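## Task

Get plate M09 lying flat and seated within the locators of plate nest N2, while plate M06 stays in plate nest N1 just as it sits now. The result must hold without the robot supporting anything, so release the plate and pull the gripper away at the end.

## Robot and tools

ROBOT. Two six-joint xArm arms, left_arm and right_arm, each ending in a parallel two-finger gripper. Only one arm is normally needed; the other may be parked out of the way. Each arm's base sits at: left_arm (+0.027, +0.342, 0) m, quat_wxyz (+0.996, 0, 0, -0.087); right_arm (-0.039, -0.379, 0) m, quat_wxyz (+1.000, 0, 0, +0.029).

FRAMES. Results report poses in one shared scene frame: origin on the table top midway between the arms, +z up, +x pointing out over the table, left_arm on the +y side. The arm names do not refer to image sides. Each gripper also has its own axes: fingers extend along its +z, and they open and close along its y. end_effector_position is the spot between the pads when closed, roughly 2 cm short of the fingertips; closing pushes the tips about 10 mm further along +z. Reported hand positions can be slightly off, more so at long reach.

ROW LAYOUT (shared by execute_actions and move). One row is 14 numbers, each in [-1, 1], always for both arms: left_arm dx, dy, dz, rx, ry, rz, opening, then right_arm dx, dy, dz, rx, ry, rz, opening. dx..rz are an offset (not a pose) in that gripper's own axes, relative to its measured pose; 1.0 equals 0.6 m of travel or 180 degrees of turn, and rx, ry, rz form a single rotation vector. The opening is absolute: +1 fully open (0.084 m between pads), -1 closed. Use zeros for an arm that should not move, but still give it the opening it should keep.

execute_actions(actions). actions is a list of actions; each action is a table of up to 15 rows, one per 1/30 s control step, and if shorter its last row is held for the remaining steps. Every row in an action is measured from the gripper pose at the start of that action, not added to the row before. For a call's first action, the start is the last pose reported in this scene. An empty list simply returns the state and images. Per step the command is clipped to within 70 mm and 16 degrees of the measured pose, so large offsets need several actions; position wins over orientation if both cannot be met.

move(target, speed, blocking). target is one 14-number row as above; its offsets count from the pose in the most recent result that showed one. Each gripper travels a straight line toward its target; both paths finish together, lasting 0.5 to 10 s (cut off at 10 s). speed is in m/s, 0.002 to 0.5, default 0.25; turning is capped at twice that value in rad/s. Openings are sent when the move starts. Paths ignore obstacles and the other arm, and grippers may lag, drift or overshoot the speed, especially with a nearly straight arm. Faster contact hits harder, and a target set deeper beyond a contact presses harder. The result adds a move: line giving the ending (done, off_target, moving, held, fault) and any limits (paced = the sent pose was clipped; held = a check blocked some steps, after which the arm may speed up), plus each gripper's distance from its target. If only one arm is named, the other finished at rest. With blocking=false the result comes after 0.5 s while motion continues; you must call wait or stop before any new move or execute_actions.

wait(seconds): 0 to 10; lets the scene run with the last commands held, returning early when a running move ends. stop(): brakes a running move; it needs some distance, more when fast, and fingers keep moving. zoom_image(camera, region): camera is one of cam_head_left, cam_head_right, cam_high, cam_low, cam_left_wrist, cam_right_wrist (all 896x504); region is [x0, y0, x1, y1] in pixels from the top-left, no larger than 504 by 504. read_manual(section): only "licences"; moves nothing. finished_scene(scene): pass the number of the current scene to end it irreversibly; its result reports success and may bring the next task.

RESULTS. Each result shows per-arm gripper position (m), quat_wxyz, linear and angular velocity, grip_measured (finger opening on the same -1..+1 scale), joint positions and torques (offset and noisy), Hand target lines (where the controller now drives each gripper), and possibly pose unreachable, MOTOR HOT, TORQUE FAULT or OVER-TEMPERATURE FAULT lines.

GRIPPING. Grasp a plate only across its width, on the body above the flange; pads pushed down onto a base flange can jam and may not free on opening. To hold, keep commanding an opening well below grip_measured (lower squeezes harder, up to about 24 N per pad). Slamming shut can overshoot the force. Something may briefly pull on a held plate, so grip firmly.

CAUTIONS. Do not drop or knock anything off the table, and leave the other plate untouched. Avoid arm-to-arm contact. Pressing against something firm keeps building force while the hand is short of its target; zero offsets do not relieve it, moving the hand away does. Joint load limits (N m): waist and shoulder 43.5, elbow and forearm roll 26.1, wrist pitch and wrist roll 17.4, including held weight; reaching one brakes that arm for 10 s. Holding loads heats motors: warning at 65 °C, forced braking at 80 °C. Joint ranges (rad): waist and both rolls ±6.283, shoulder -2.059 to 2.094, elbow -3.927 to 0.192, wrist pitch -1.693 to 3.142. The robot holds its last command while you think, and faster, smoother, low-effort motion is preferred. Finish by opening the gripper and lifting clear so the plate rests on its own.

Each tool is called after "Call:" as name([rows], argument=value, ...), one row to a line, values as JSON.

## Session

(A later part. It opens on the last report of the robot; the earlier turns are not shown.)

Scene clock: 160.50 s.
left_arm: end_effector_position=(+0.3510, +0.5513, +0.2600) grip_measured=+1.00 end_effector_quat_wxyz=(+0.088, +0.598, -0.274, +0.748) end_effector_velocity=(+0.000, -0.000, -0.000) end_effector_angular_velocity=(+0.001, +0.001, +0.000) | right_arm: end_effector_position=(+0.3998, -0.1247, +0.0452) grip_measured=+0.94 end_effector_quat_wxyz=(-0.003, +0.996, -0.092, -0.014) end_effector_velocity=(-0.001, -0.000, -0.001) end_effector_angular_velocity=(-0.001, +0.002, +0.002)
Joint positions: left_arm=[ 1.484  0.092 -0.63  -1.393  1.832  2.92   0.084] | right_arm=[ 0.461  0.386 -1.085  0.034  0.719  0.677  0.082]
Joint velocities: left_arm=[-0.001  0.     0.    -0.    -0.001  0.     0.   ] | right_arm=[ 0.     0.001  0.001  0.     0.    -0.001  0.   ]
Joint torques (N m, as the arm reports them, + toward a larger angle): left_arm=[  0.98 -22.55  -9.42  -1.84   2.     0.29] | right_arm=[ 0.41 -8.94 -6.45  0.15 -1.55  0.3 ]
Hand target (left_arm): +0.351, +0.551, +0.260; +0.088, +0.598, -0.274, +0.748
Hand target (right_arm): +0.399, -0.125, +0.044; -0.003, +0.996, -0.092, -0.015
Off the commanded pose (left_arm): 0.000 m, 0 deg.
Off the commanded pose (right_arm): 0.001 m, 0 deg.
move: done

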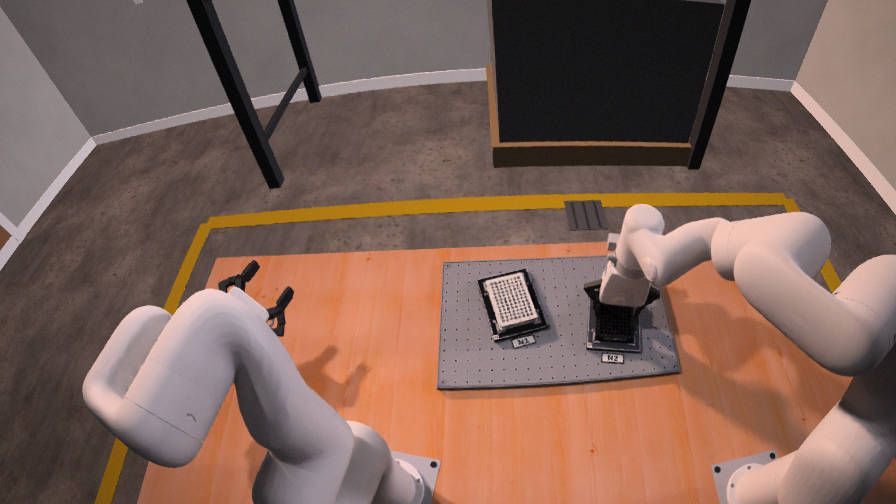

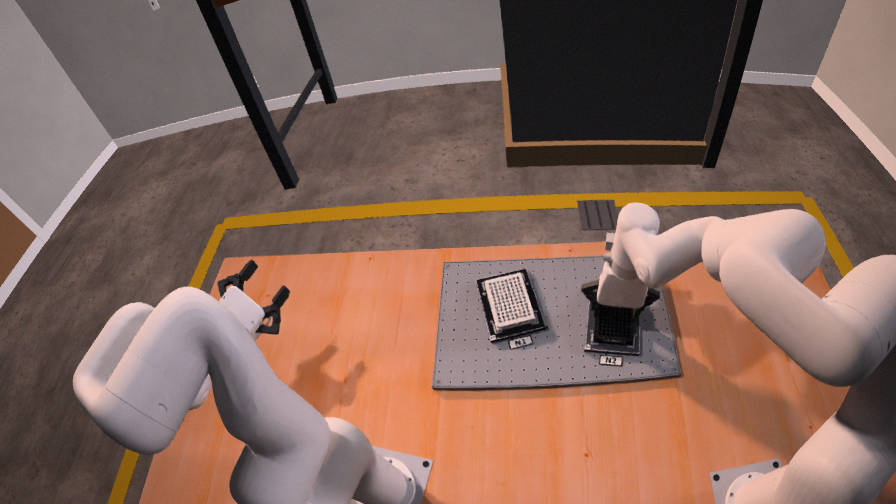

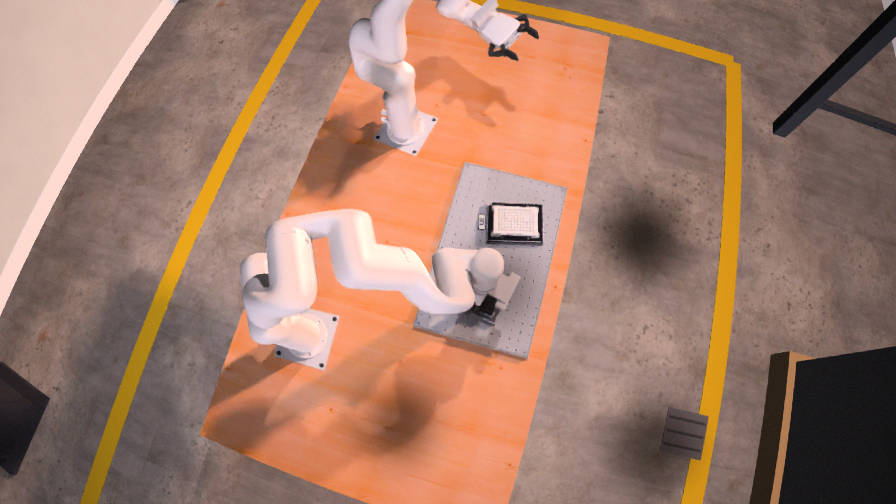

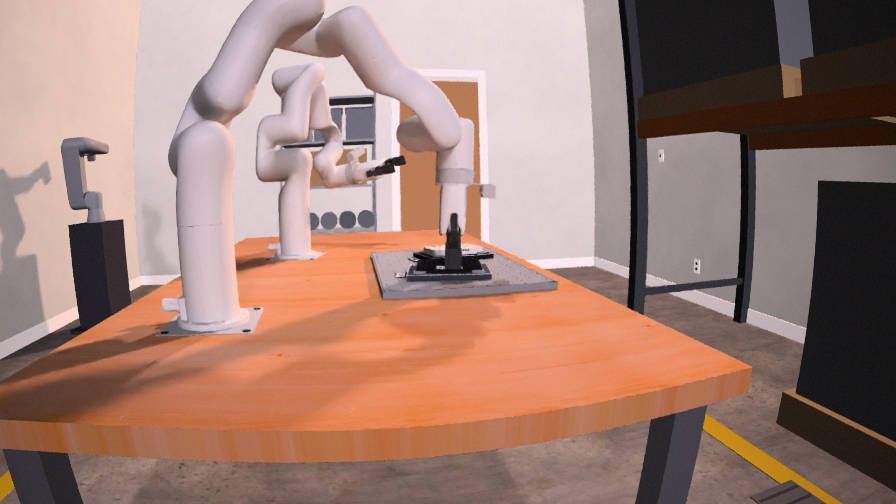

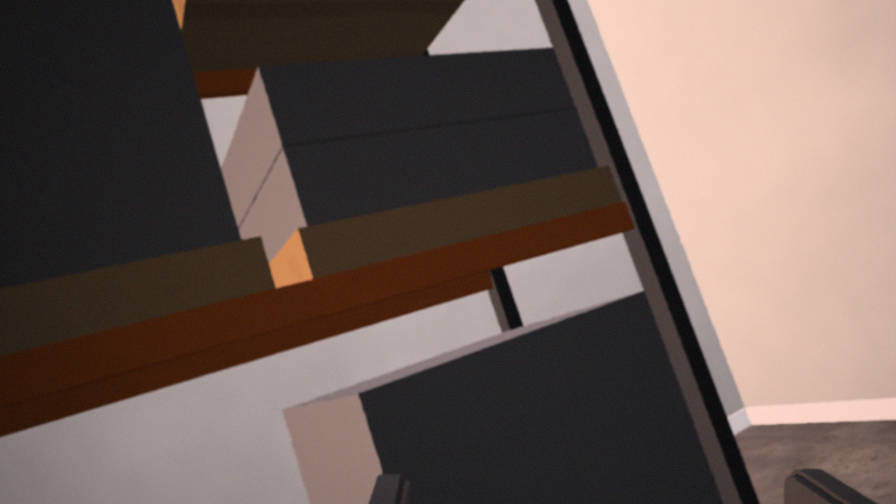

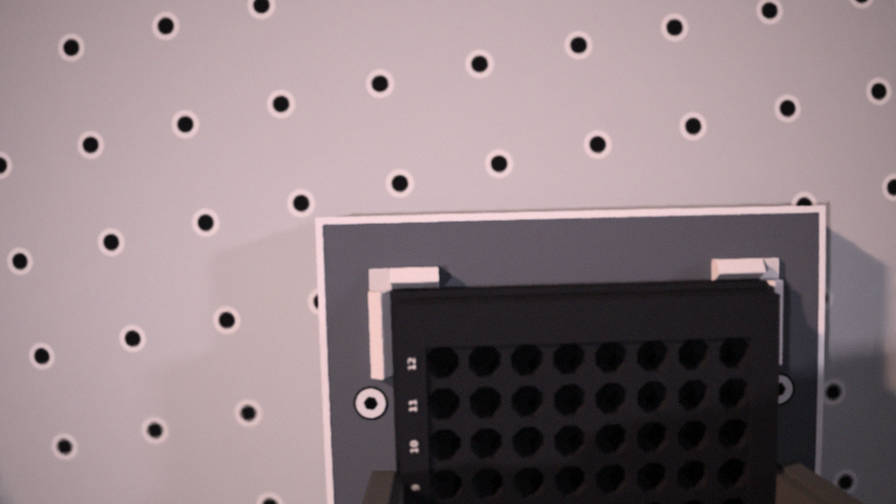

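Dropped in (z 0.045). Release and lift.

Call:
move(target=[0,0,0,0,0,0,1,0,0,-0.002,0,0,0,1], speed=0.01)

Call:
move(target=[0,0,0,0,0,0,1,-0.06,0,-0.15,0,0,0,1], speed=0.06)

Call:
zoom_image(camera="cam_low", region=[380,225,520,295])

Call:
zoom_image(camera="cam_right_wrist", region=[392,0,896,504])

Scene clock: 166.80 s.
left_arm: end_effector_position=(+0.3510, +0.5513, +0.2600) grip_measured=+1.00 end_effector_quat_wxyz=(+0.088, +0.598, -0.274, +0.748) end_effector_velocity=(-0.000, -0.001, -0.000) end_effector_angular_velocity=(-0.001, -0.000, +0.000) | right_arm: end_effector_position=(+0.3979, -0.1255, +0.0446) grip_measured=+1.00 end_effector_quat_wxyz=(-0.002, +0.996, -0.092, -0.017) end_effector_velocity=(+0.003, +0.000, +0.004) end_effector_angular_velocity=(+0.004, -0.009, -0.002)
Joint positions: left_arm=[ 1.484  0.092 -0.63  -1.393  1.832  2.92   0.084] | right_arm=[ 0.461  0.385 -1.082  0.034  0.724  0.677  0.084]
Joint velocities: left_arm=[ 0.    -0.001  0.002 -0.     0.     0.001  0.   ] | right_arm=[-0.003 -0.005 -0.004 -0.001 -0.001 -0.     0.   ]
Joint torques (N m, as the arm reports them, + toward a larger angle): left_arm=[  0.87 -22.72  -9.24  -2.35   2.06   0.08] | right_arm=[ -1.11 -16.48 -11.85  -0.81  -1.55   0.14]
Hand target (left_arm): +0.351, +0.551, +0.260; +0.088, +0.598, -0.274, +0.748
Hand target (right_arm): +0.400, -0.125, +0.046; -0.003, +0.996, -0.092, -0.014
Off the commanded pose (left_arm): 0.000 m, 0 deg.
Off the commanded pose (right_arm): 0.003 m, 0 deg.
move: done

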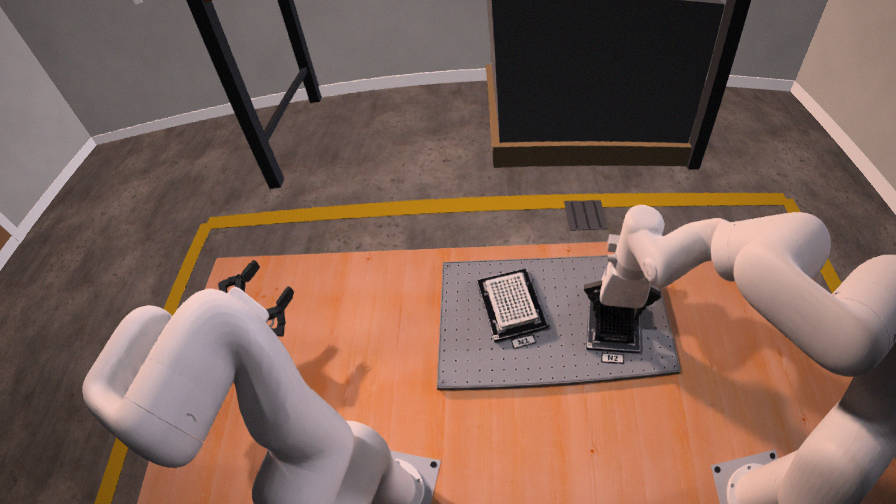

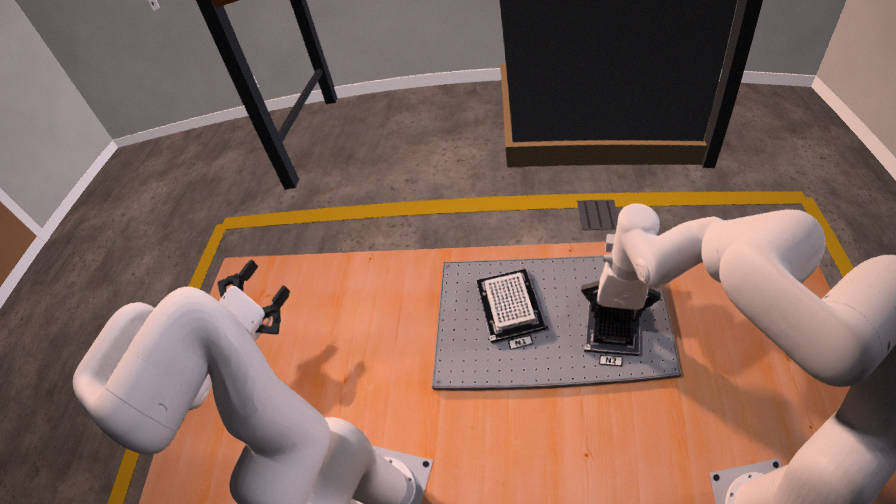

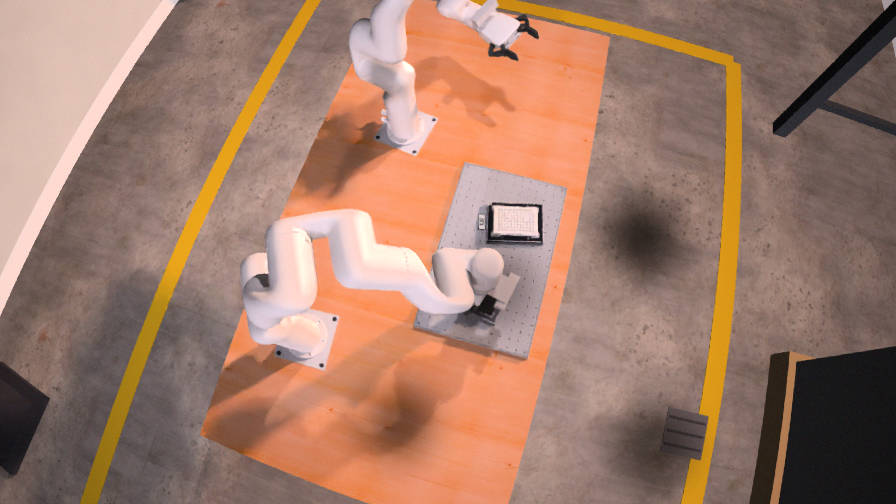

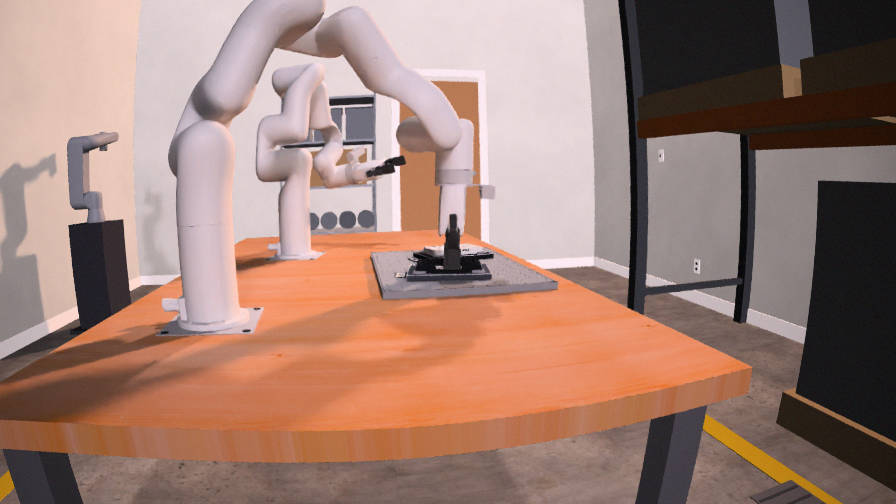

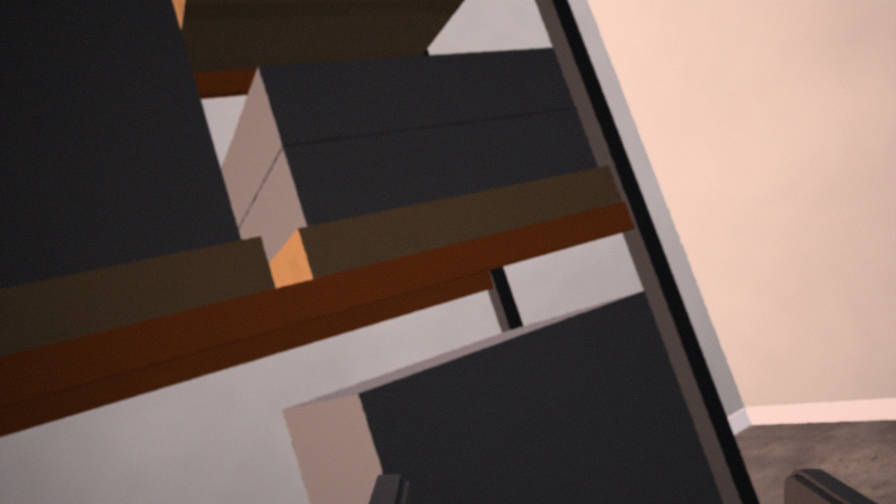

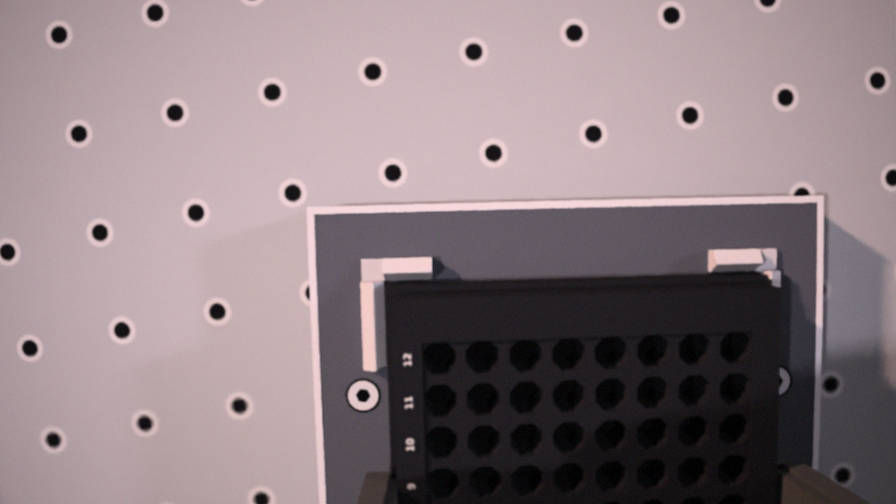

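Scene clock: 168.73 s.
left_arm: end_effector_position=(+0.3510, +0.5513, +0.2600) grip_measured=+1.00 end_effector_quat_wxyz=(+0.088, +0.598, -0.274, +0.748) end_effector_velocity=(+0.000, +0.001, +0.000) end_effector_angular_velocity=(-0.000, -0.000, +0.002) | right_arm: end_effector_position=(+0.3656, -0.1197, +0.1356) grip_measured=+1.00 end_effector_quat_wxyz=(-0.001, +0.996, -0.092, -0.017) end_effector_velocity=(-0.002, -0.001, -0.002) end_effector_angular_velocity=(-0.004, +0.006, -0.001)
Joint positions: left_arm=[ 1.484  0.092 -0.63  -1.393  1.832  2.92   0.084] | right_arm=[ 0.503  0.146 -1.048  0.029  0.927  0.727  0.084]
Joint velocities: left_arm=[ 0.001  0.    -0.001 -0.002 -0.    -0.001 -0.   ] | right_arm=[ 0.     0.003  0.002 -0.     0.002  0.001  0.   ]
Joint torques (N m, as the arm reports them, + toward a larger angle): left_arm=[  0.56 -22.98  -9.17  -2.04   2.32   0.19] | right_arm=[ -0.14 -15.67 -14.03  -0.84  -1.87   0.2 ]
Hand target (left_arm): +0.351, +0.551, +0.260; +0.088, +0.598, -0.274, +0.748
Hand target (right_arm): +0.366, -0.120, +0.136; -0.002, +0.996, -0.092, -0.017
Off the commanded pose (left_arm): 0.000 m, 0 deg.
Off the commanded pose (right_arm): 0.000 m, 0 deg.
move: done

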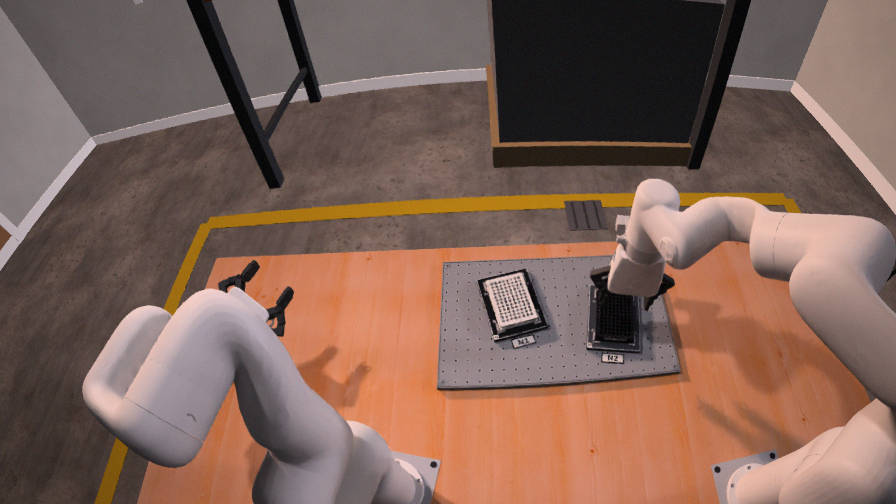

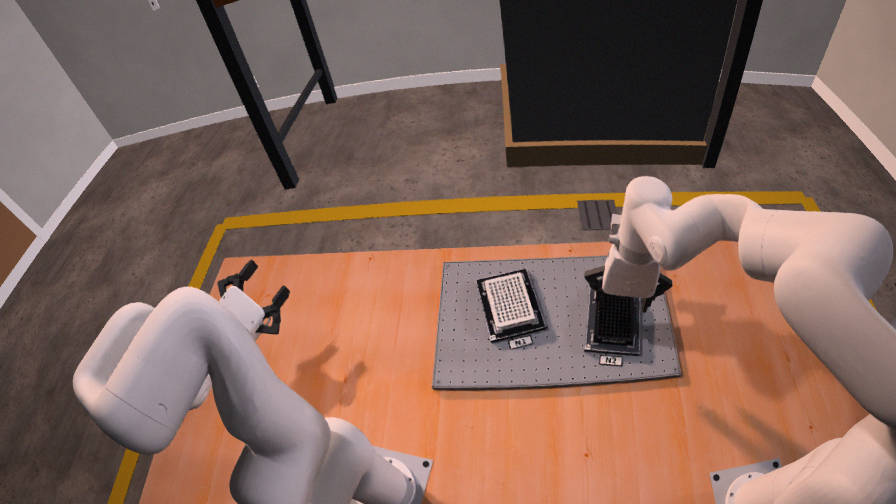

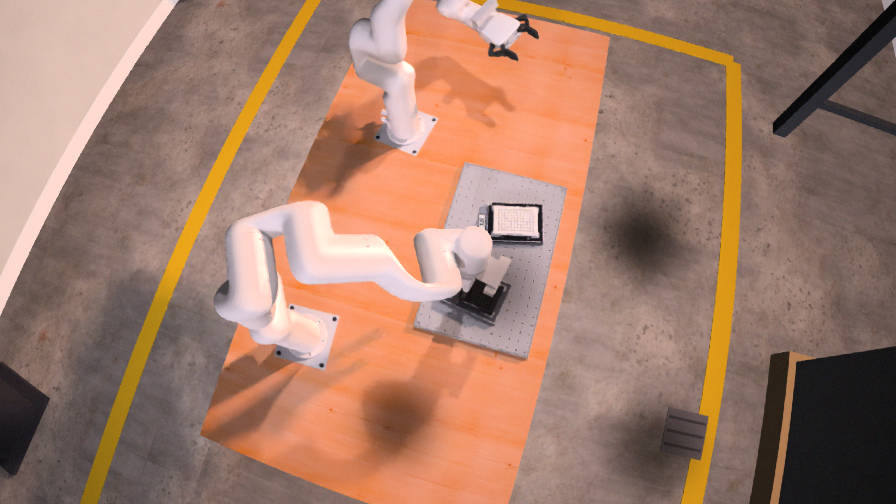

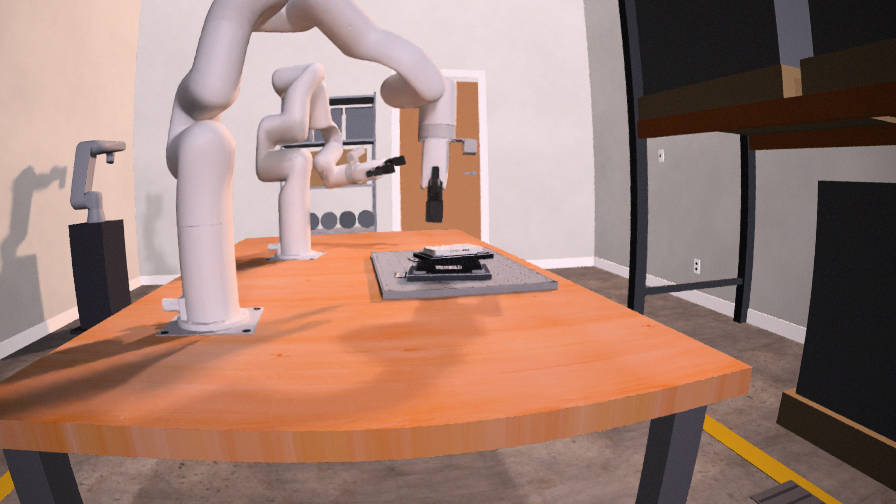

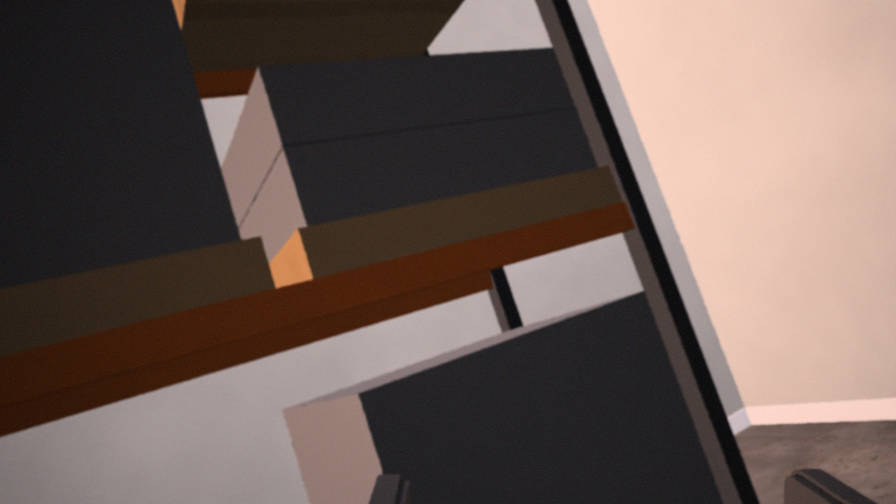

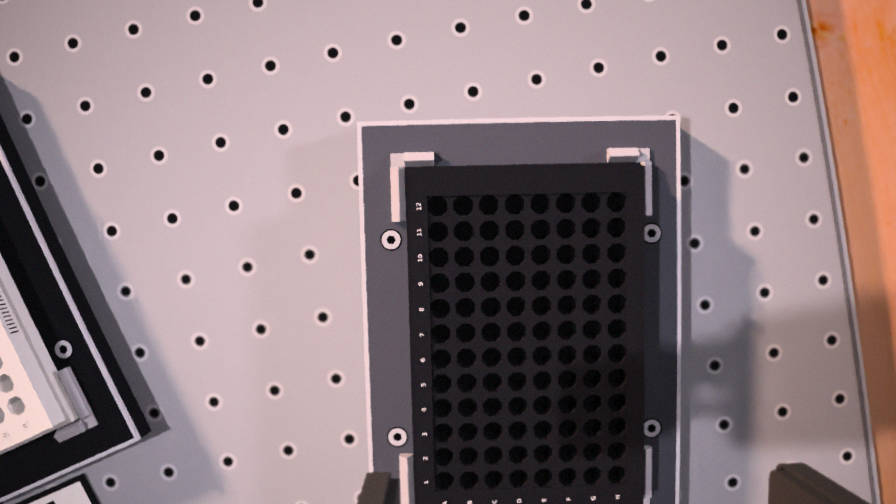

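Region (380, 225, 520, 295) of cam_low's 896x504 image, scaled by 3.600, with more detail than that image has.

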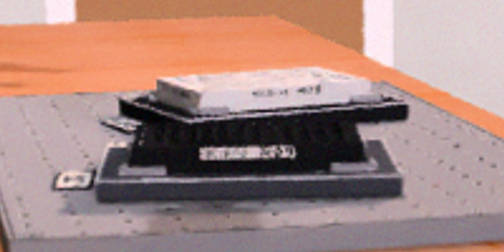

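Region (392, 0, 896, 504) of cam_right_wrist's 896x504 image, scaled by 1.000.

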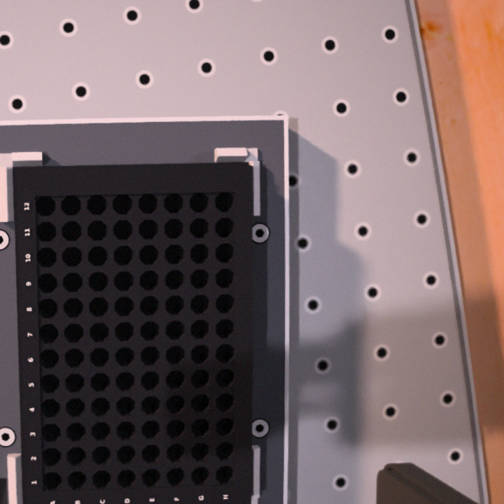

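Level and inside the locators.

Call:
finished_scene(scene=2)

The scene is finished: the task was done.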